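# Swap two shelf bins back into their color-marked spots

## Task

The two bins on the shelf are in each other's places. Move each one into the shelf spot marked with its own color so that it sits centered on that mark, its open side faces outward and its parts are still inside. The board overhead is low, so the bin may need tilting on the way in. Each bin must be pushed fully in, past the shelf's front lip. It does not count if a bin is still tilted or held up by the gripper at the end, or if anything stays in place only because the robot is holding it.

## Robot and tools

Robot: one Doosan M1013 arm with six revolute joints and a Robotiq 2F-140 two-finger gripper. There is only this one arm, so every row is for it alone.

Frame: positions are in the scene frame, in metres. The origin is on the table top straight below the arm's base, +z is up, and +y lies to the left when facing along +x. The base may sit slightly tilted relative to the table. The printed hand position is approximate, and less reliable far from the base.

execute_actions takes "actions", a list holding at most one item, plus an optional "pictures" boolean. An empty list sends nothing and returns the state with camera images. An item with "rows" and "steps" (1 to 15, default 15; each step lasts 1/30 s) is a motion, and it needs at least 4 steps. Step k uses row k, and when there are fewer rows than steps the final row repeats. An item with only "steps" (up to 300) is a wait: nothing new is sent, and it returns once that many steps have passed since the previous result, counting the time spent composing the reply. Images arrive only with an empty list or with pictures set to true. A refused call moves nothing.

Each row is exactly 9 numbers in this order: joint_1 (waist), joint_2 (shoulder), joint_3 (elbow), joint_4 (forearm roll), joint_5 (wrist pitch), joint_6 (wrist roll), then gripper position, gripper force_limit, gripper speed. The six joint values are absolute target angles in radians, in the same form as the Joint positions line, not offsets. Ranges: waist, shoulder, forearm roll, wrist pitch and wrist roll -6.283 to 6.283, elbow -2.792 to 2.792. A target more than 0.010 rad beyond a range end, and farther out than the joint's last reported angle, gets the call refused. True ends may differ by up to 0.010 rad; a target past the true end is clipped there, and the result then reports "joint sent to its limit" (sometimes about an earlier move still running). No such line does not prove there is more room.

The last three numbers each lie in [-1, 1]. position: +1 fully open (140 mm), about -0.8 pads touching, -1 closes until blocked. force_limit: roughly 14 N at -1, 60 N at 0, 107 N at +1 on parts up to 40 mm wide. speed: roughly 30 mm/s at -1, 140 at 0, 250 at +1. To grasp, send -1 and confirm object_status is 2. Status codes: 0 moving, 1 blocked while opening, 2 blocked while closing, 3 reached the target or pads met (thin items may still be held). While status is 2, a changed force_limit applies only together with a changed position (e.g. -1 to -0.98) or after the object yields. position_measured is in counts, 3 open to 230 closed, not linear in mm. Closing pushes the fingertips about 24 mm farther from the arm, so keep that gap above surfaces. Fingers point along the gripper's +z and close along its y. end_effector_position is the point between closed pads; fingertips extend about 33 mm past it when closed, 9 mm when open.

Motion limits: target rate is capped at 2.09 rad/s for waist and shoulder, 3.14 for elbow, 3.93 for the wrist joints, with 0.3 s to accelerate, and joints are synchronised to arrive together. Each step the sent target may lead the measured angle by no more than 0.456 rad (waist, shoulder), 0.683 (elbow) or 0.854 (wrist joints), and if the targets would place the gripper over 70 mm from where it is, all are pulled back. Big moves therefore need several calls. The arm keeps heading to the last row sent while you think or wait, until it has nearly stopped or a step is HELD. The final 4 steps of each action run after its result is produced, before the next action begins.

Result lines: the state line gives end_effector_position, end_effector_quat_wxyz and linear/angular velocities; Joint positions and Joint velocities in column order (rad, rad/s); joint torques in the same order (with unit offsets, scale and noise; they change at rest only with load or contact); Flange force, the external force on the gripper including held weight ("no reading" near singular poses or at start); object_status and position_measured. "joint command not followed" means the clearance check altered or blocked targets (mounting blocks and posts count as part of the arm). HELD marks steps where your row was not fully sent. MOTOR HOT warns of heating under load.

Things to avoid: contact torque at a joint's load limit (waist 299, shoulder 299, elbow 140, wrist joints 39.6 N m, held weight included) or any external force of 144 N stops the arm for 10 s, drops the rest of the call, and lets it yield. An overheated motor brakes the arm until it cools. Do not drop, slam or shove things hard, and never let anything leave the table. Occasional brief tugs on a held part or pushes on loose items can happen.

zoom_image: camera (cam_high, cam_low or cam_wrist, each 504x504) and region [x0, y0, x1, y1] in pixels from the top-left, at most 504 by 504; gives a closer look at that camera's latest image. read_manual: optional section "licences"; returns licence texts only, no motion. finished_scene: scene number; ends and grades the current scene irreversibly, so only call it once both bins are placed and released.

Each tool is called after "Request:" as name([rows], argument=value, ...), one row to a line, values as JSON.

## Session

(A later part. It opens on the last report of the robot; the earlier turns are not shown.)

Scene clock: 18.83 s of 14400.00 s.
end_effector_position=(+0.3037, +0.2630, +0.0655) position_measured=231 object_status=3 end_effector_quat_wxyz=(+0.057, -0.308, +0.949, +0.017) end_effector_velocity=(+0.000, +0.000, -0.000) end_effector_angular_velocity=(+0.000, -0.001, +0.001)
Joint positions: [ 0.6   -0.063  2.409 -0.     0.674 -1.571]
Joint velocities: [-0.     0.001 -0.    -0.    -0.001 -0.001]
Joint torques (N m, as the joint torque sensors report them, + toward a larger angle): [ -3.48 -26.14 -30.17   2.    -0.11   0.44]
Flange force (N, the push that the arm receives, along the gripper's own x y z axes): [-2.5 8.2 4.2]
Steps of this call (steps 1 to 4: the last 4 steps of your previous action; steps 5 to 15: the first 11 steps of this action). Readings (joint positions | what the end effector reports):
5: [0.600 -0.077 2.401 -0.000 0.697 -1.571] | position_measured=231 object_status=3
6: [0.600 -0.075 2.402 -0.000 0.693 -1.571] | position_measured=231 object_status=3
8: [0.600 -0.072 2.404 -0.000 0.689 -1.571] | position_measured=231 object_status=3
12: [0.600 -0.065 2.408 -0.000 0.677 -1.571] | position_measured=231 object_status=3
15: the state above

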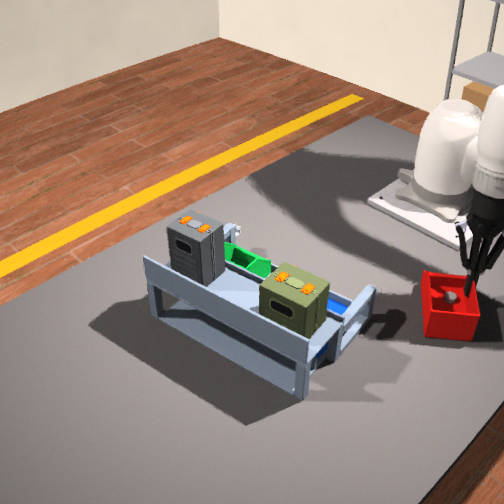

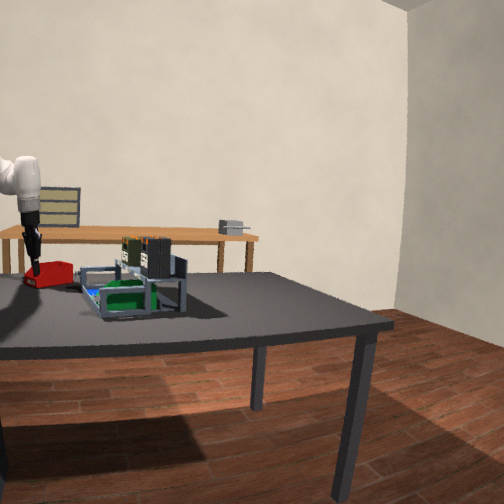

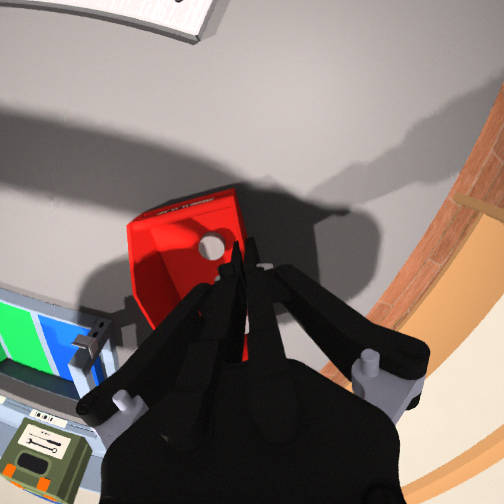

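Request:
execute_actions([
  {"rows":[[0.6,-0.0595,2.4113,0,0.669,-1.571,-1,0.6,0]],"steps":9},
])

Request:
execute_actions([
  {"rows":[[0.6,-0.0595,2.4113,0,0.669,-1.571,-0.16,0.6,0]],"steps":12},
])

Request:
execute_actions([
  {"rows":[[0.6,-0.193,2.306,0,0.909,-1.571,-0.16,0.6,0]]},
], pictures=true)

Request:
execute_actions([
  {"rows":[[-0.249,0.2155,1.9275,0,0.9986,-1.987,-0.16,0.6,0]]},
])

Request:
execute_actions([
  {"steps":40},
], pictures=true)

Scene clock: 19.17 s of 14400.00 s.
end_effector_position=(+0.3038, +0.2630, +0.0638) position_measured=231 object_status=3 end_effector_quat_wxyz=(+0.057, -0.308, +0.949, +0.017) end_effector_velocity=(-0.000, -0.000, -0.000) end_effector_angular_velocity=(+0.000, +0.000, -0.001)
Joint positions: [ 0.6   -0.06   2.411  0.     0.669 -1.571]
Joint velocities: [-0.     0.     0.001  0.    -0.001  0.001]
Joint torques (N m, as the joint torque sensors report them, + toward a larger angle): [ -4.75 -17.21 -23.95   2.47  -1.11  -0.06]
Flange force (N, the push that the arm receives, along the gripper's own x y z axes): [-0.1 12.6 -19.2]
Steps of this call (steps 1 to 4: the last 4 steps of your previous action; step 5: the robot went on to your last target; steps 6 to 10: the first 5 steps of this action). Readings (joint positions | what the end effector reports):
6: [0.600 -0.062 2.410 -0.000 0.674 -1.571] | position_measured=231 object_status=3
7: [0.600 -0.061 2.410 -0.000 0.671 -1.571] | position_measured=231 object_status=3
9: [0.600 -0.060 2.411 0.000 0.669 -1.571] | position_measured=231 object_status=3
10: the state above

Scene clock: 19.57 s of 14400.00 s.
end_effector_position=(+0.3037, +0.2630, +0.0636) position_measured=182 object_status=0 end_effector_quat_wxyz=(+0.057, -0.308, +0.949, +0.017) end_effector_velocity=(+0.000, +0.000, +0.000) end_effector_angular_velocity=(-0.000, -0.000, +0.000)
Joint positions: [ 0.6   -0.059  2.411  0.     0.669 -1.571]
Joint velocities: [ 0.    -0.    -0.    -0.     0.001 -0.   ]
Joint torques (N m, as the joint torque sensors report them, + toward a larger angle): [ -0.98 -23.32 -27.89   2.47   0.25   0.5 ]
Flange force (N, the push that the arm receives, along the gripper's own x y z axes): [-2.3 1.0 -1.2]
Steps of this call (steps 1 to 4: the last 4 steps of your previous action; steps 5 to 12: the first 8 steps of this action). Readings (joint positions | what the end effector reports):
5: [0.600 -0.060 2.411 0.000 0.669 -1.571] | position_measured=231 object_status=0
6: [0.600 -0.059 2.411 0.000 0.669 -1.571] | position_measured=231 object_status=0
8: [0.600 -0.059 2.411 0.000 0.669 -1.571] | position_measured=212 object_status=0
12: the state above

Scene clock: 20.07 s of 14400.00 s.
end_effector_position=(+0.3030, +0.2629, +0.1582) position_measured=149 object_status=3 end_effector_quat_wxyz=(+0.057, -0.308, +0.949, +0.017) end_effector_velocity=(-0.001, -0.001, -0.000) end_effector_angular_velocity=(-0.002, +0.003, +0.000)
Joint positions: [ 0.6   -0.193  2.306  0.     0.909 -1.571]
Joint velocities: [ 0.     0.     0.     0.     0.003 -0.   ]
Joint torques (N m, as the joint torque sensors report them, + toward a larger angle): [  0.57 -18.55 -35.06   3.61   0.3    0.2 ]
Flange force (N, the push that the arm receives, along the gripper's own x y z axes): [-5.4 -1.1 0.5]
Steps of this call (steps 1 to 4: the last 4 steps of your previous action; steps 5 to 15: the first 11 steps of this action). Readings (joint positions | what the end effector reports):
5: [0.600 -0.060 2.411 0.000 0.669 -1.571] | position_measured=149 object_status=0
6: [0.600 -0.063 2.408 0.000 0.677 -1.571] | position_measured=149 object_status=0
8: [0.600 -0.094 2.384 0.000 0.732 -1.571] | position_measured=149 object_status=0
12: [0.600 -0.183 2.314 0.000 0.890 -1.571] | position_measured=149 object_status=3
15: the state above

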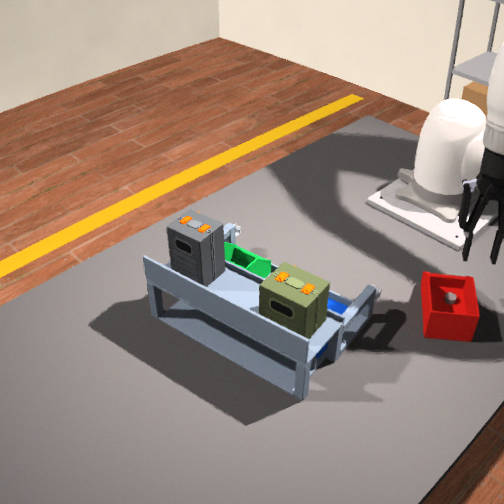

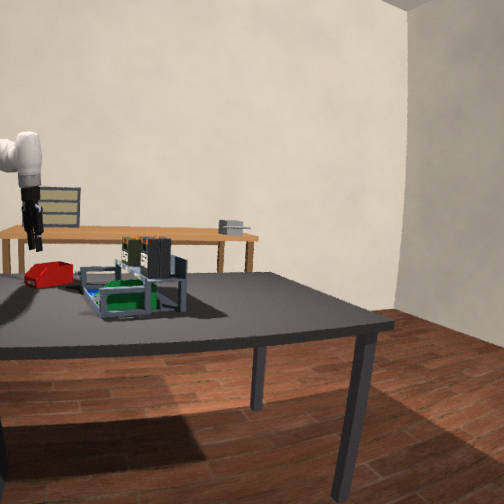

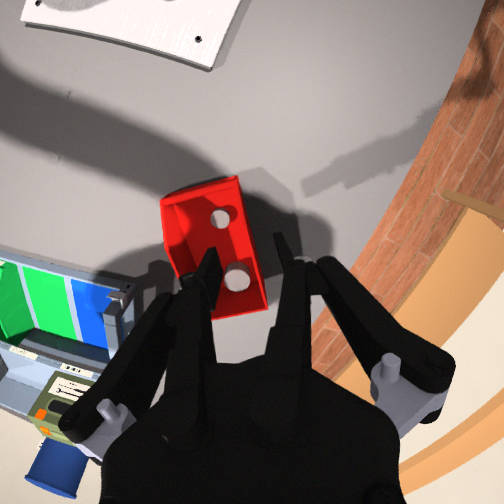

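Scene clock: 20.57 s of 14400.00 s.
end_effector_position=(+0.4339, +0.2215, +0.1624) position_measured=149 object_status=3 end_effector_quat_wxyz=(+0.034, -0.284, +0.958, +0.002) end_effector_velocity=(+0.404, -0.266, -0.014) end_effector_angular_velocity=(-0.086, +0.116, -0.344)
Joint positions: [ 0.373 -0.02   2.145  0.     0.947 -1.747]
Joint velocities: [-0.829  0.479 -0.443  0.     0.105 -0.487]
Joint torques (N m, as the joint torque sensors report them, + toward a larger angle): [ -5.29 -36.15 -30.72   2.97   0.55   0.24]
Flange force (N, the push that the arm receives, along the gripper's own x y z axes): [-3.2 8.6 -2.8]
Steps of this call (steps 1 to 4: the last 4 steps of your previous action; steps 5 to 15: the first 11 steps of this action). Readings (joint positions | what the end effector reports):
5: [0.600 -0.193 2.306 0.000 0.909 -1.571] | position_measured=149 object_status=3
6: [0.596 -0.190 2.303 0.000 0.910 -1.574] | position_measured=149 object_status=3
8: [0.565 -0.162 2.277 0.000 0.916 -1.603] | position_measured=149 object_status=3
12: [0.456 -0.073 2.195 0.000 0.935 -1.693] | position_measured=149 object_status=3
15: the state above

Scene clock: 21.90 s of 14400.00 s.
end_effector_position=(+0.5952, -0.0985, +0.1404) position_measured=149 object_status=3 end_effector_quat_wxyz=(+0.000, -0.097, +0.995, -0.002) end_effector_velocity=(-0.000, +0.000, -0.000) end_effector_angular_velocity=(-0.000, +0.000, +0.000)
Joint positions: [-0.249  0.216  1.928  0.     0.999 -1.987]
Joint velocities: [ 0. -0.  0. -0. -0.  0.]
Joint torques (N m, as the joint torque sensors report them, + toward a larger angle): [ -4.63 -55.78 -32.13   2.82   0.53  -0.04]
Flange force (N, the push that the arm receives, along the gripper's own x y z axes): [-6.2 5.5 -3.0]
Kept back: nothing.
Steps of this call (steps 1 to 4: the last 4 steps of your previous action; steps 5 to 40: the robot went on to your last target). Readings (joint positions | what the end effector reports):
1: [0.345 -0.004 2.131 0.000 0.950 -1.763] | position_measured=149 object_status=3
2: [0.317 0.011 2.117 0.000 0.954 -1.778] | position_measured=149 object_status=3
4: [0.260 0.037 2.093 0.000 0.959 -1.805] | position_measured=149 object_status=3
8: [0.146 0.081 2.052 0.000 0.969 -1.850] | position_measured=149 object_status=3
40: the state above

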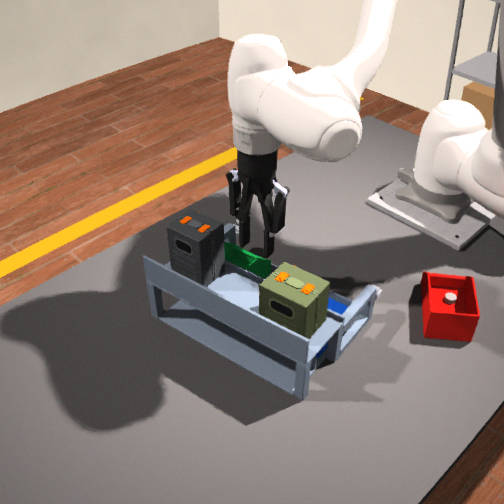

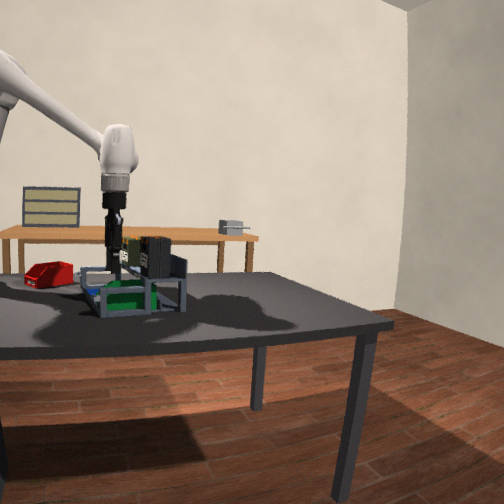

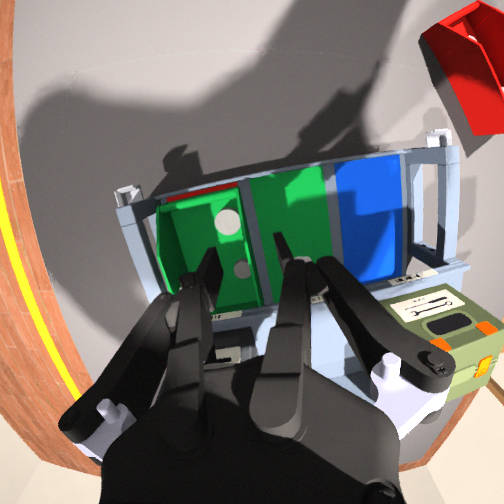

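Request:
execute_actions([
  {"rows":[[-0.2397,0.2754,1.962,0,0.9042,-1.9777,-0.16,0.6,0]]},
], pictures=true)

Request:
execute_actions([
  {"rows":[[-0.2397,0.2754,1.962,0,0.9042,-1.9777,-1,0.6,0]]},
])

Request:
execute_actions([
  {"steps":8},
], pictures=true)

Scene clock: 22.47 s of 14400.00 s.
end_effector_position=(+0.6014, -0.0942, +0.0882) position_measured=149 object_status=3 end_effector_quat_wxyz=(+0.000, -0.097, +0.995, -0.002) end_effector_velocity=(+0.001, +0.000, +0.002) end_effector_angular_velocity=(+0.001, -0.004, -0.002)
Joint positions: [-0.24   0.276  1.962 -0.     0.904 -1.978]
Joint velocities: [-0.    -0.003 -0.     0.002 -0.001  0.   ]
Joint torques (N m, as the joint torque sensors report them, + toward a larger angle): [ -1.4  -59.54 -30.75   2.51   0.7    0.03]
Flange force (N, the push that the arm receives, along the gripper's own x y z axes): [-1.3 2.0 -3.8]
Steps of this call (steps 1 to 6: the robot went on to your last target; steps 7 to 17: the first 11 steps of this action). Readings (joint positions | what the end effector reports):
7: [-0.249 0.216 1.927 -0.000 0.998 -1.987] | position_measured=149 object_status=3
8: [-0.248 0.219 1.929 -0.000 0.992 -1.987] | position_measured=149 object_status=3
10: [-0.244 0.248 1.946 -0.000 0.946 -1.983] | position_measured=149 object_status=3
14: [-0.240 0.276 1.962 -0.000 0.904 -1.978] | position_measured=149 object_status=3
17: the state above

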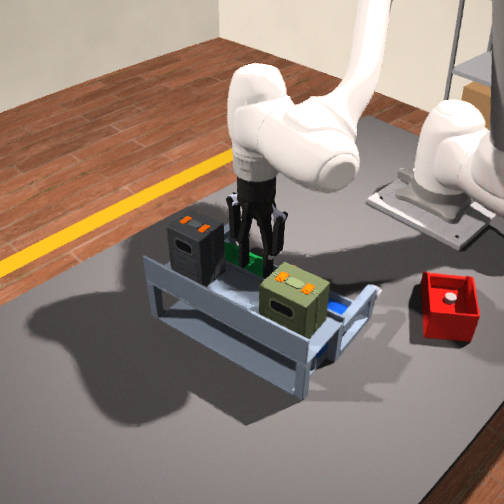

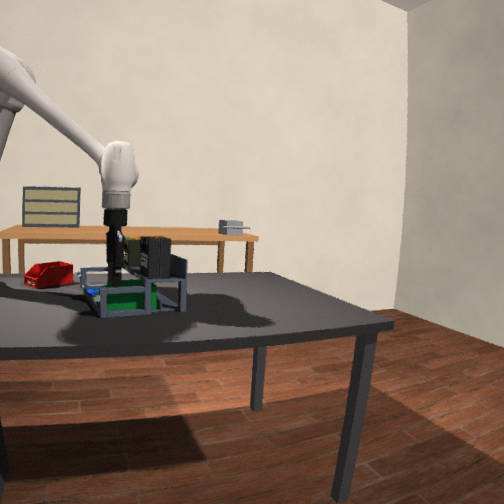

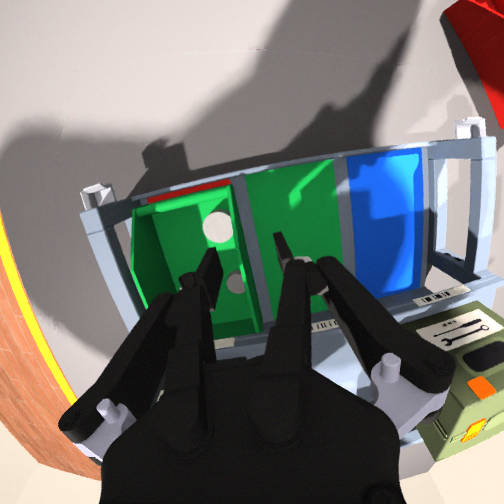

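Scene clock: 22.97 s of 14400.00 s.
end_effector_position=(+0.6015, -0.0942, +0.0884) position_measured=221 object_status=0 end_effector_quat_wxyz=(+0.000, -0.097, +0.995, -0.002) end_effector_velocity=(+0.002, +0.002, +0.002) end_effector_angular_velocity=(+0.008, -0.005, -0.007)
Joint positions: [-0.24   0.275  1.962  0.     0.904 -1.978]
Joint velocities: [ 0.    -0.001 -0.002  0.011  0.     0.001]
Joint torques (N m, as the joint torque sensors report them, + toward a larger angle): [  0.41 -58.33 -28.68   3.36   0.62   0.05]
Flange force (N, the push that the arm receives, along the gripper's own x y z axes): [-3.9 -0.8 -6.2]
Steps of this call (steps 1 to 4: the last 4 steps of your previous action; steps 5 to 15: the first 11 steps of this action). Readings (joint positions | what the end effector reports):
5: [-0.240 0.275 1.962 -0.000 0.904 -1.978] | position_measured=149 object_status=0
6: [-0.240 0.275 1.962 -0.000 0.904 -1.978] | position_measured=153 object_status=0
8: [-0.240 0.275 1.962 -0.000 0.904 -1.978] | position_measured=168 object_status=0
12: [-0.240 0.275 1.962 -0.000 0.904 -1.978] | position_measured=198 object_status=0
15: the state above

Scene clock: 23.23 s of 14400.00 s.
end_effector_position=(+0.6016, -0.0942, +0.0885) position_measured=232 object_status=3 end_effector_quat_wxyz=(+0.000, -0.097, +0.995, -0.002) end_effector_velocity=(+0.001, -0.000, +0.000) end_effector_angular_velocity=(-0.000, -0.001, -0.000)
Joint positions: [-0.24   0.275  1.962  0.     0.904 -1.978]
Joint velocities: [ 0.     0.    -0.001 -0.     0.     0.   ]
Joint torques (N m, as the joint torque sensors report them, + toward a larger angle): [ -2.5  -53.59 -27.01   2.97  -0.08   0.14]
Flange force (N, the push that the arm receives, along the gripper's own x y z axes): [-2.7 2.7 -12.5]
Kept back: nothing.
Steps of this call (steps 1 to 4: the last 4 steps of your previous action; steps 5 to 8: the robot went on to your last target). Readings (joint positions | what the end effector reports):
1: [-0.240 0.275 1.962 0.000 0.904 -1.978] | position_measured=228 object_status=0
2: [-0.240 0.275 1.962 0.000 0.904 -1.978] | position_measured=232 object_status=0
4: [-0.240 0.275 1.962 0.000 0.904 -1.978] | position_measured=232 object_status=0
8: the state above

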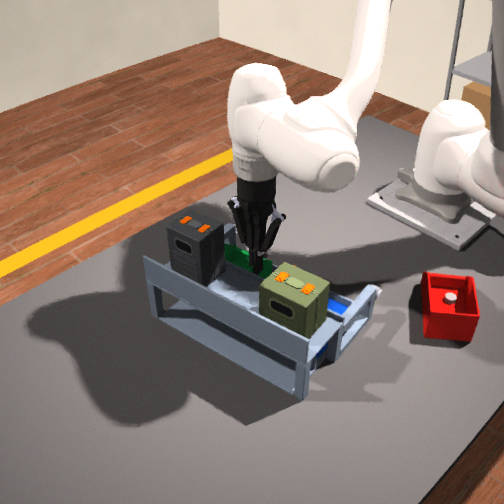

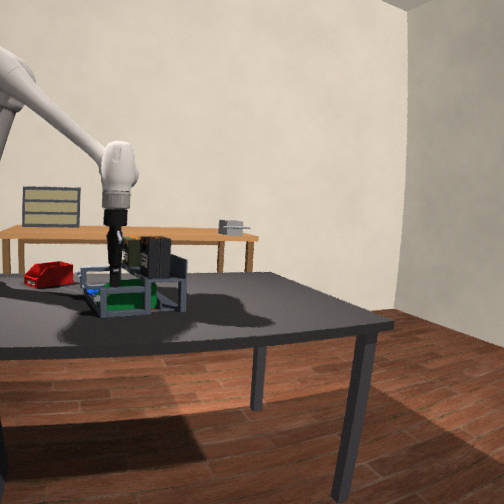

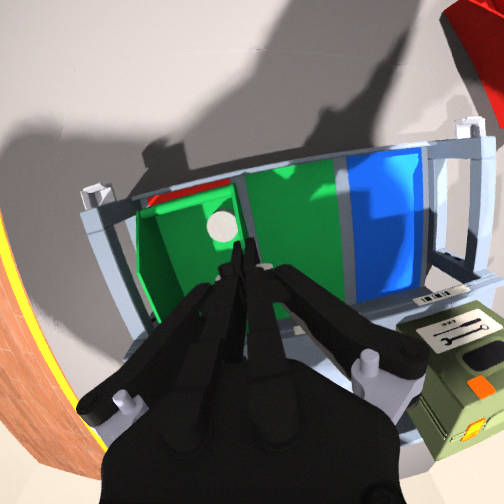

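Request:
execute_actions([
  {"rows":[[-0.2397,0.2728,1.96,0,0.9088,-1.9777,-1,0.6,0],[-0.2397,0.2728,1.96,0,0.9088,-1.9777,-1,0.6,0],[-0.224,0.2682,1.9662,0,0.9072,-1.962,-1,0.6,0],[-0.224,0.2682,1.9662,0,0.9072,-1.962,-1,0.6,0],[-0.208,0.2638,1.9722,0,0.9056,-1.946,-1,0.6,0],[-0.208,0.2638,1.9722,0,0.9056,-1.946,-1,0.6,0],[-0.192,0.2594,1.9782,0,0.904,-1.93,-1,0.6,0],[-0.192,0.2594,1.9782,0,0.904,-1.93,-1,0.6,0],[-0.1763,0.2552,1.9839,0,0.9025,-1.9143,-1,0.6,0],[-0.1763,0.2552,1.9839,0,0.9025,-1.9143,-1,0.6,0],[-0.1598,0.2514,1.989,0,0.9012,-1.8978,-1,0.6,0],[-0.1598,0.2514,1.989,0,0.9012,-1.8978,-1,0.6,0],[-0.1432,0.2478,1.994,0,0.8998,-1.8812,-1,0.6,0]]},
])

Request:
execute_actions([
  {"rows":[[-0.1267,0.2442,1.9988,0,0.8986,-1.8647,-1,0.6,0],[-0.1267,0.2442,1.9988,0,0.8986,-1.8647,-1,0.6,0],[-0.1101,0.2408,2.0034,0,0.8974,-1.8481,-1,0.6,0],[-0.1101,0.2408,2.0034,0,0.8974,-1.8481,-1,0.6,0],[-0.093,0.238,2.0071,0,0.8965,-1.831,-1,0.6,0],[-0.093,0.238,2.0071,0,0.8965,-1.831,-1,0.6,0],[-0.076,0.2354,2.0106,0,0.8956,-1.814,-1,0.6,0],[-0.076,0.2354,2.0106,0,0.8956,-1.814,-1,0.6,0],[-0.059,0.2329,2.0139,0,0.8948,-1.797,-1,0.6,0]]},
])

Request:
execute_actions([
  {"steps":6},
], pictures=true)

Request:
zoom_image(camera="cam_wrist", region=[30, 130, 370, 300])

Scene clock: 23.93 s of 14400.00 s.
end_effector_position=(+0.5942, -0.0564, +0.0908) position_measured=232 object_status=3 end_effector_quat_wxyz=(+0.000, -0.097, +0.995, -0.002) end_effector_velocity=(-0.025, +0.131, +0.002) end_effector_angular_velocity=(-0.001, -0.004, +0.007)
Joint positions: [-0.18   0.256  1.983 -0.     0.903 -1.918]
Joint velocities: [ 0.211 -0.056  0.071 -0.    -0.018  0.204]
Joint torques (N m, as the joint torque sensors report them, + toward a larger angle): [-11.34 -53.36 -34.8    2.71  -0.04   0.42]
Flange force (N, the push that the arm receives, along the gripper's own x y z axes): [-0.3 3.8 -1.1]
Steps of this call (steps 1 to 10: the robot went on to your last target; steps 11 to 21: the first 11 steps of this action). Readings (joint positions | what the end effector reports):
11: [-0.240 0.275 1.962 0.000 0.904 -1.978] | position_measured=232 object_status=3
12: [-0.240 0.274 1.962 -0.000 0.907 -1.978] | position_measured=232 object_status=3
14: [-0.236 0.272 1.962 -0.000 0.908 -1.974] | position_measured=232 object_status=3
18: [-0.204 0.263 1.974 -0.000 0.905 -1.942] | position_measured=232 object_status=3
21: the state above

Scene clock: 24.43 s of 14400.00 s.
end_effector_position=(+0.5804, +0.0136, +0.0905) position_measured=232 object_status=3 end_effector_quat_wxyz=(+0.000, -0.097, +0.995, -0.002) end_effector_velocity=(-0.024, +0.112, +0.000) end_effector_angular_velocity=(+0.000, +0.000, +0.008)
Joint positions: [-0.064  0.234  2.013 -0.     0.895 -1.802]
Joint velocities: [ 0.192 -0.03   0.039  0.    -0.008  0.185]
Joint torques (N m, as the joint torque sensors report them, + toward a larger angle): [-14.67 -51.26 -34.01   2.49   0.4    0.37]
Flange force (N, the push that the arm receives, along the gripper's own x y z axes): [-0.1 8.5 -0.6]
Steps of this call (steps 1 to 4: the last 4 steps of your previous action; steps 5 to 15: the first 11 steps of this action). Readings (joint positions | what the end effector reports):
5: [-0.144 0.248 1.994 -0.000 0.900 -1.882] | position_measured=232 object_status=3
6: [-0.139 0.247 1.995 -0.000 0.899 -1.877] | position_measured=232 object_status=3
8: [-0.123 0.243 2.000 -0.000 0.898 -1.861] | position_measured=232 object_status=3
12: [-0.089 0.237 2.008 -0.000 0.896 -1.827] | position_measured=232 object_status=3
15: the state above

Scene clock: 24.63 s of 14400.00 s.
end_effector_position=(+0.5799, +0.0164, +0.0905) position_measured=232 object_status=3 end_effector_quat_wxyz=(+0.000, -0.097, +0.995, -0.002) end_effector_velocity=(-0.000, -0.000, -0.000) end_effector_angular_velocity=(-0.000, +0.000, -0.000)
Joint positions: [-0.059  0.233  2.014 -0.     0.895 -1.797]
Joint velocities: [ 0. -0.  0. -0.  0.  0.]
Joint torques (N m, as the joint torque sensors report them, + toward a larger angle): [ -2.43 -51.69 -31.88   2.58   0.43  -0.02]
Flange force (N, the push that the arm receives, along the gripper's own x y z axes): [4.5 4.6 -4.9]
Kept back: nothing.
Steps of this call (steps 1 to 4: the last 4 steps of your previous action; steps 5 to 6: the robot went on to your last target). Readings (joint positions | what the end effector reports):
1: [-0.060 0.233 2.014 -0.000 0.895 -1.798] | position_measured=232 object_status=3
2: [-0.059 0.233 2.014 -0.000 0.895 -1.797] | position_measured=232 object_status=3
4: [-0.059 0.233 2.014 -0.000 0.895 -1.797] | position_measured=232 object_status=3
6: the state above

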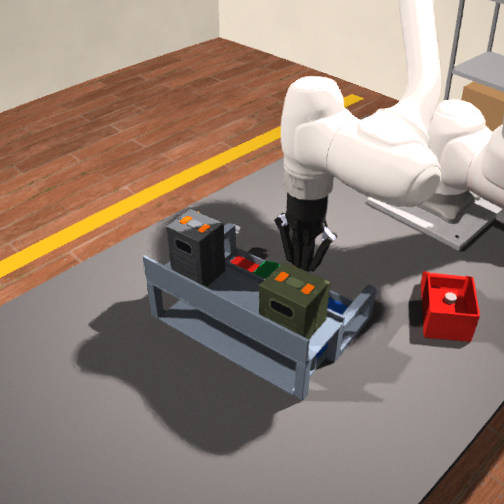

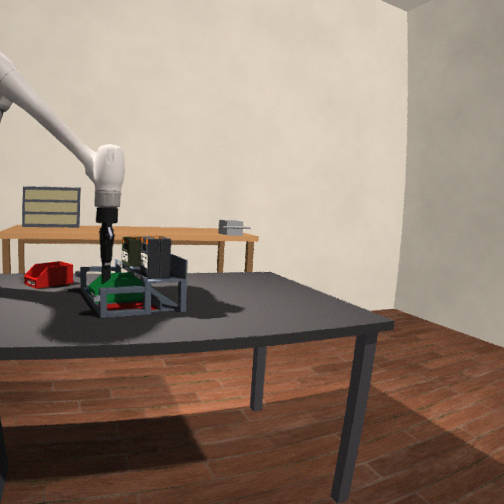

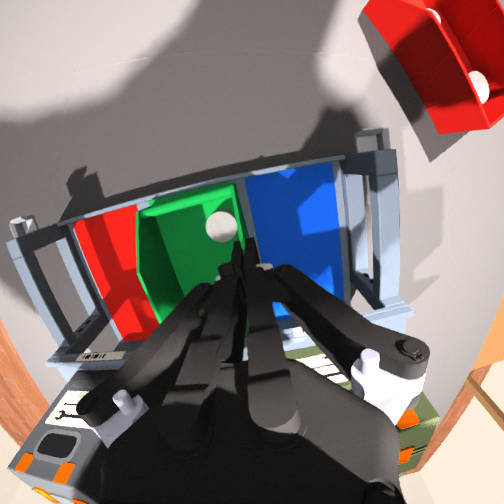

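Region (30, 130, 370, 300) of cam_wrist's 504x504 image, scaled by 1.482, with more detail than that image has.

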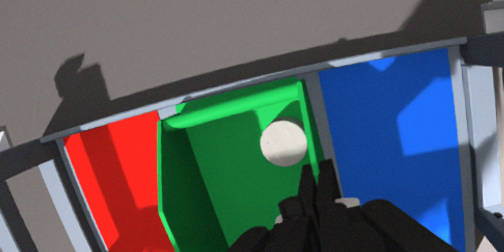

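Request:
execute_actions([
  {"rows":[[-0.0417,0.2306,2.017,0,0.894,-1.7797,-1,0.6,0],[-0.0417,0.2306,2.017,0,0.894,-1.7797,-1,0.6,0],[-0.024,0.2286,2.0196,0,0.8934,-1.762,-1,0.6,0],[-0.024,0.2286,2.0196,0,0.8934,-1.762,-1,0.6,0],[-0.0065,0.2269,2.0219,0,0.8928,-1.7445,-1,0.6,0],[-0.0065,0.2269,2.0219,0,0.8928,-1.7445,-1,0.6,0],[0.011,0.2253,2.024,0,0.8923,-1.727,-1,0.6,0],[0.011,0.2253,2.024,0,0.8923,-1.727,-1,0.6,0],[0.0287,0.224,2.0257,0,0.8919,-1.7093,-1,0.6,0]]},
])

Request:
execute_actions([
  {"rows":[[0.0287,0.2255,2.0268,0,0.8893,-1.7093,-1,0.6,0],[0.0287,0.2255,2.0268,0,0.8893,-1.7093,-1,0.6,0],[0.0287,0.2255,2.0268,0,0.8893,-1.7093,-0.16,0.6,0]]},
])

Request:
execute_actions([
  {"rows":[[0.0287,0.15,1.97,0,1.02,-1.7093,-0.16,0.6,0]],"steps":13},
])

Request:
execute_actions([
  {"rows":[[0.6,-0.193,2.306,0,0.909,-1.571,-0.16,0.6,0]]},
])

Request:
execute_actions([
  {"steps":25},
], pictures=true)

Scene clock: 25.33 s of 14400.00 s.
end_effector_position=(+0.5704, +0.0639, +0.0903) position_measured=232 object_status=3 end_effector_quat_wxyz=(+0.000, -0.097, +0.995, -0.002) end_effector_velocity=(-0.023, +0.115, +0.001) end_effector_angular_velocity=(-0.000, -0.002, +0.007)
Joint positions: [ 0.024  0.224  2.025 -0.     0.892 -1.714]
Joint velocities: [ 0.202 -0.017  0.019 -0.    -0.004  0.195]
Joint torques (N m, as the joint torque sensors report them, + toward a larger angle): [-12.85 -50.04 -32.72   2.3    0.41   0.2 ]
Flange force (N, the push that the arm receives, along the gripper's own x y z axes): [0.7 6.5 -2.4]
Steps of this call (steps 1 to 10: the robot went on to your last target; steps 11 to 21: the first 11 steps of this action). Readings (joint positions | what the end effector reports):
11: [-0.059 0.233 2.014 -0.000 0.895 -1.797] | position_measured=232 object_status=3
12: [-0.055 0.233 2.015 -0.000 0.895 -1.793] | position_measured=232 object_status=3
14: [-0.038 0.230 2.018 -0.000 0.894 -1.776] | position_measured=232 object_status=3
18: [-0.002 0.227 2.022 -0.000 0.893 -1.740] | position_measured=232 object_status=3
21: the state above

Scene clock: 25.83 s of 14400.00 s.
end_effector_position=(+0.5699, +0.0667, +0.0890) position_measured=176 object_status=0 end_effector_quat_wxyz=(+0.000, -0.097, +0.995, -0.002) end_effector_velocity=(-0.000, -0.000, -0.001) end_effector_angular_velocity=(-0.000, +0.001, +0.000)
Joint positions: [ 0.029  0.225  2.027 -0.     0.889 -1.709]
Joint velocities: [ 0.     0.001 -0.    -0.    -0.     0.   ]
Joint torques (N m, as the joint torque sensors report them, + toward a larger angle): [ -1.93 -55.72 -29.58   2.69   0.59  -0.05]
Flange force (N, the push that the arm receives, along the gripper's own x y z axes): [-5.7 2.7 -0.8]
Steps of this call (steps 1 to 4: the last 4 steps of your previous action; steps 5 to 15: the first 11 steps of this action). Readings (joint positions | what the end effector reports):
5: [0.029 0.224 2.026 -0.000 0.892 -1.709] | position_measured=232 object_status=3
6: [0.029 0.224 2.026 -0.000 0.890 -1.709] | position_measured=232 object_status=3
8: [0.029 0.225 2.027 -0.000 0.889 -1.709] | position_measured=232 object_status=0
12: [0.029 0.225 2.027 -0.000 0.889 -1.709] | position_measured=198 object_status=0
15: the state above

Scene clock: 26.27 s of 14400.00 s.
end_effector_position=(+0.5671, +0.0669, +0.1582) position_measured=149 object_status=3 end_effector_quat_wxyz=(+0.001, -0.097, +0.995, -0.002) end_effector_velocity=(-0.000, +0.000, +0.000) end_effector_angular_velocity=(+0.000, +0.002, +0.001)
Joint positions: [ 0.029  0.15   1.97   0.     1.02  -1.709]
Joint velocities: [-0.     0.    -0.001  0.001  0.003 -0.001]
Joint torques (N m, as the joint torque sensors report them, + toward a larger angle): [ -0.65 -50.57 -35.46   3.7    0.75  -0.07]
Flange force (N, the push that the arm receives, along the gripper's own x y z axes): [3.9 2.8 -5.5]
Steps of this call (steps 1 to 4: the last 4 steps of your previous action; steps 5 to 13: the first 9 steps of this action). Readings (joint positions | what the end effector reports):
5: [0.029 0.225 2.027 -0.000 0.889 -1.709] | position_measured=149 object_status=0
6: [0.029 0.222 2.025 -0.000 0.897 -1.709] | position_measured=149 object_status=0
8: [0.029 0.192 2.001 -0.000 0.949 -1.709] | position_measured=149 object_status=0
12: [0.029 0.150 1.970 0.000 1.020 -1.709] | position_measured=149 object_status=3
13: the state above

Scene clock: 26.77 s of 14400.00 s.
end_effector_position=(+0.4687, +0.1709, +0.1663) position_measured=149 object_status=3 end_effector_quat_wxyz=(+0.026, -0.179, +0.984, +0.001) end_effector_velocity=(-0.366, +0.323, +0.008) end_effector_angular_velocity=(+0.053, -0.152, +0.640)
Joint positions: [ 0.252  0.005  2.112  0.     0.973 -1.651]
Joint velocities: [ 0.828 -0.471  0.46  -0.    -0.152  0.188]
Joint torques (N m, as the joint torque sensors report them, + toward a larger angle): [ -1.18 -34.42 -32.09   2.98   0.57  -0.25]
Flange force (N, the push that the arm receives, along the gripper's own x y z axes): [3.4 0.4 -5.1]
Steps of this call (steps 1 to 4: the last 4 steps of your previous action; steps 5 to 15: the first 11 steps of this action). Readings (joint positions | what the end effector reports):
5: [0.029 0.150 1.970 0.000 1.020 -1.709] | position_measured=149 object_status=3
6: [0.033 0.147 1.973 0.000 1.019 -1.708] | position_measured=149 object_status=3
8: [0.063 0.124 1.996 0.000 1.012 -1.699] | position_measured=149 object_status=3
12: [0.169 0.052 2.066 0.000 0.988 -1.670] | position_measured=149 object_status=3
15: the state above

Scene clock: 27.60 s of 14400.00 s.
end_effector_position=(+0.3031, +0.2630, +0.1583) position_measured=149 object_status=3 end_effector_quat_wxyz=(+0.057, -0.308, +0.949, +0.017) end_effector_velocity=(+0.000, +0.000, +0.000) end_effector_angular_velocity=(-0.000, -0.000, +0.000)
Joint positions: [ 0.6   -0.193  2.306 -0.     0.909 -1.571]
Joint velocities: [ 0.     0.001 -0.001 -0.     0.     0.   ]
Joint torques (N m, as the joint torque sensors report them, + toward a larger angle): [ -1.08 -16.85 -32.61   3.27   0.34  -0.06]
Flange force (N, the push that the arm receives, along the gripper's own x y z axes): [-6.6 3.5 -1.2]
Kept back: nothing.
Steps of this call (steps 1 to 4: the last 4 steps of your previous action; steps 5 to 25: the robot went on to your last target). Readings (joint positions | what the end effector reports):
1: [0.280 -0.011 2.128 0.000 0.968 -1.644] | position_measured=149 object_status=3
2: [0.308 -0.027 2.144 0.000 0.963 -1.638] | position_measured=149 object_status=3
4: [0.366 -0.060 2.176 0.000 0.952 -1.625] | position_measured=149 object_status=3
8: [0.483 -0.127 2.241 0.000 0.931 -1.598] | position_measured=149 object_status=3
25: the state above

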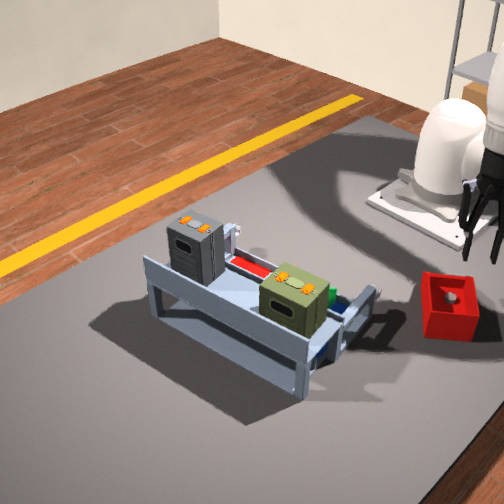

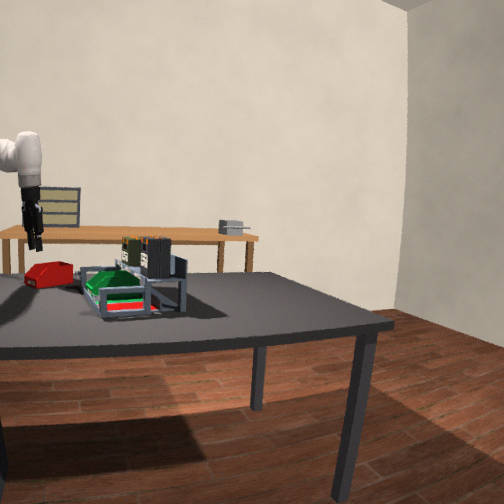

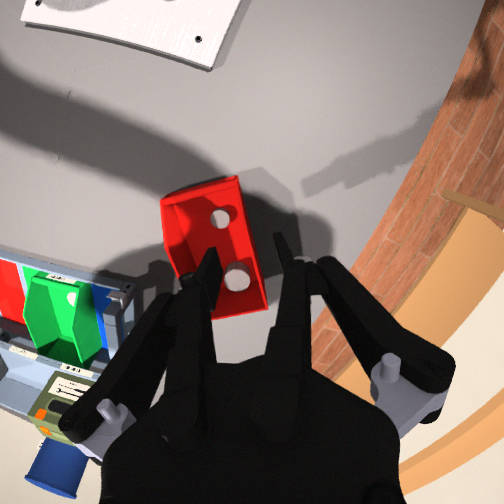

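Request:
execute_actions([
  {"rows":[[0.6,-0.077,2.401,0,0.697,-1.571,-0.16,0.6,0]]},
])

Request:
execute_actions([
  {"rows":[[0.6,-0.068,2.406,0,0.683,-1.571,-0.16,0.6,0],[0.6,-0.068,2.406,0,0.683,-1.571,-0.16,0.6,0],[0.6,-0.068,2.406,0,0.683,-1.571,-0.16,0.6,0],[0.6,-0.0595,2.4113,0,0.669,-1.571,-0.16,0.6,0]],"steps":12},
])

Request:
execute_actions([
  {"rows":[[0.6,-0.0595,2.4113,0,0.669,-1.571,-1,0.6,0]]},
])

Request:
execute_actions([
  {"steps":9},
], pictures=true)

Scene clock: 28.17 s of 14400.00 s.
end_effector_position=(+0.3038, +0.2630, +0.0742) position_measured=149 object_status=3 end_effector_quat_wxyz=(+0.057, -0.308, +0.949, +0.017) end_effector_velocity=(+0.001, +0.001, +0.000) end_effector_angular_velocity=(+0.003, -0.003, -0.000)
Joint positions: [ 0.6   -0.077  2.401 -0.     0.697 -1.571]
Joint velocities: [-0.    -0.    -0.     0.    -0.004  0.   ]
Joint torques (N m, as the joint torque sensors report them, + toward a larger angle): [ -2.23 -24.02 -30.91   2.99   0.15  -0.13]
Flange force (N, the push that the arm receives, along the gripper's own x y z axes): [-1.4 6.7 1.2]
Steps of this call (steps 1 to 6: the robot went on to your last target; steps 7 to 17: the first 11 steps of this action). Readings (joint positions | what the end effector reports):
7: [0.600 -0.193 2.306 -0.000 0.909 -1.571] | position_measured=149 object_status=3
8: [0.600 -0.189 2.309 -0.000 0.901 -1.571] | position_measured=149 object_status=3
10: [0.600 -0.159 2.335 -0.000 0.845 -1.571] | position_measured=149 object_status=3
14: [0.600 -0.080 2.398 -0.000 0.704 -1.571] | position_measured=149 object_status=3
17: the state above

Scene clock: 28.57 s of 14400.00 s.
end_effector_position=(+0.3038, +0.2630, +0.0637) position_measured=149 object_status=3 end_effector_quat_wxyz=(+0.057, -0.308, +0.949, +0.017) end_effector_velocity=(+0.002, +0.001, -0.000) end_effector_angular_velocity=(+0.003, -0.004, +0.000)
Joint positions: [ 0.6   -0.06   2.411 -0.     0.669 -1.571]
Joint velocities: [ 0.     0.001 -0.001 -0.    -0.005 -0.   ]
Joint torques (N m, as the joint torque sensors report them, + toward a larger angle): [ -1.93 -24.28 -26.9    2.8    0.21  -0.06]
Flange force (N, the push that the arm receives, along the gripper's own x y z axes): [-3.2 6.4 -3.2]
Steps of this call (steps 1 to 4: the last 4 steps of your previous action; steps 5 to 12: the first 8 steps of this action). Readings (joint positions | what the end effector reports):
5: [0.600 -0.077 2.401 -0.000 0.697 -1.571] | position_measured=149 object_status=3
6: [0.600 -0.074 2.403 -0.000 0.691 -1.571] | position_measured=149 object_status=3
8: [0.600 -0.068 2.406 -0.000 0.683 -1.571] | position_measured=149 object_status=3
12: the state above

Scene clock: 29.07 s of 14400.00 s.
end_effector_position=(+0.3037, +0.2630, +0.0637) position_measured=221 object_status=0 end_effector_quat_wxyz=(+0.057, -0.308, +0.949, +0.017) end_effector_velocity=(+0.000, +0.001, +0.000) end_effector_angular_velocity=(+0.001, -0.000, +0.001)
Joint positions: [ 0.6   -0.06   2.411  0.     0.669 -1.571]
Joint velocities: [ 0.001 -0.    -0.001  0.     0.    -0.001]
Joint torques (N m, as the joint torque sensors report them, + toward a larger angle): [ -3.65 -18.94 -26.76   2.38   0.1   -0.13]
Flange force (N, the push that the arm receives, along the gripper's own x y z axes): [2.4 9.8 -12.1]
Steps of this call (steps 1 to 4: the last 4 steps of your previous action; steps 5 to 15: the first 11 steps of this action). Readings (joint positions | what the end effector reports):
5: [0.600 -0.060 2.411 -0.000 0.669 -1.571] | position_measured=149 object_status=0
6: [0.600 -0.060 2.411 -0.000 0.669 -1.571] | position_measured=153 object_status=0
8: [0.600 -0.060 2.411 -0.000 0.669 -1.571] | position_measured=168 object_status=0
12: [0.600 -0.060 2.411 -0.000 0.669 -1.571] | position_measured=198 object_status=0
15: the state above

Scene clock: 29.37 s of 14400.00 s.
end_effector_position=(+0.3037, +0.2630, +0.0637) position_measured=231 object_status=3 end_effector_quat_wxyz=(+0.057, -0.308, +0.949, +0.017) end_effector_velocity=(+0.000, +0.000, +0.000) end_effector_angular_velocity=(+0.000, -0.000, -0.000)
Joint positions: [ 0.6   -0.06   2.411  0.     0.669 -1.571]
Joint velocities: [-0.     0.001 -0.001 -0.    -0.     0.   ]
Joint torques (N m, as the joint torque sensors report them, + toward a larger angle): [ -2.66 -15.06 -21.57   2.57  -0.68   0.14]
Flange force (N, the push that the arm receives, along the gripper's own x y z axes): [-0.9 6.3 -23.8]
Kept back: nothing.
Steps of this call (steps 1 to 4: the last 4 steps of your previous action; steps 5 to 9: the robot went on to your last target). Readings (joint positions | what the end effector reports):
1: [0.600 -0.060 2.411 0.000 0.669 -1.571] | position_measured=228 object_status=0
2: [0.600 -0.060 2.411 0.000 0.669 -1.571] | position_measured=231 object_status=0
4: [0.600 -0.060 2.411 0.000 0.669 -1.571] | position_measured=231 object_status=0
8: [0.600 -0.060 2.411 0.000 0.669 -1.571] | position_measured=231 object_status=3
9: the state above

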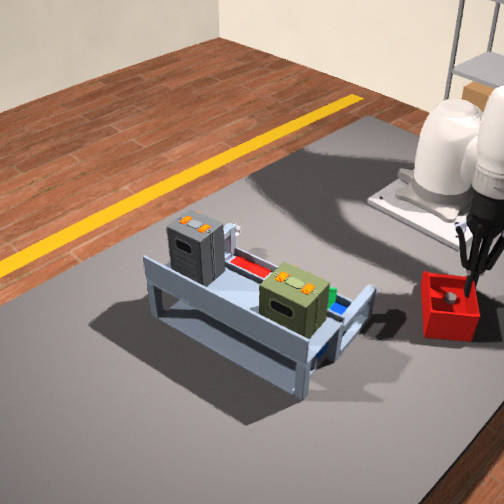

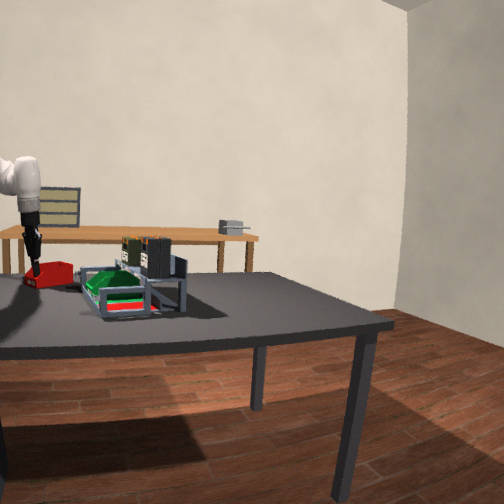

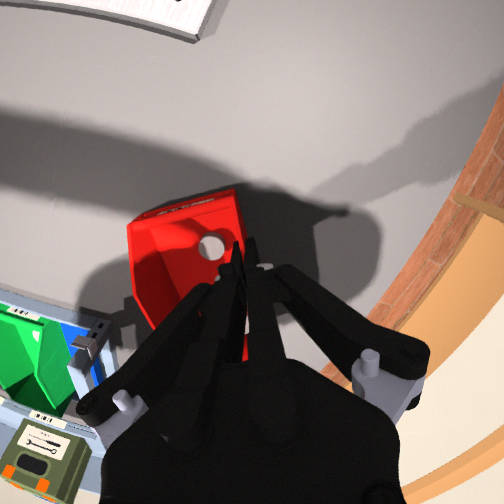

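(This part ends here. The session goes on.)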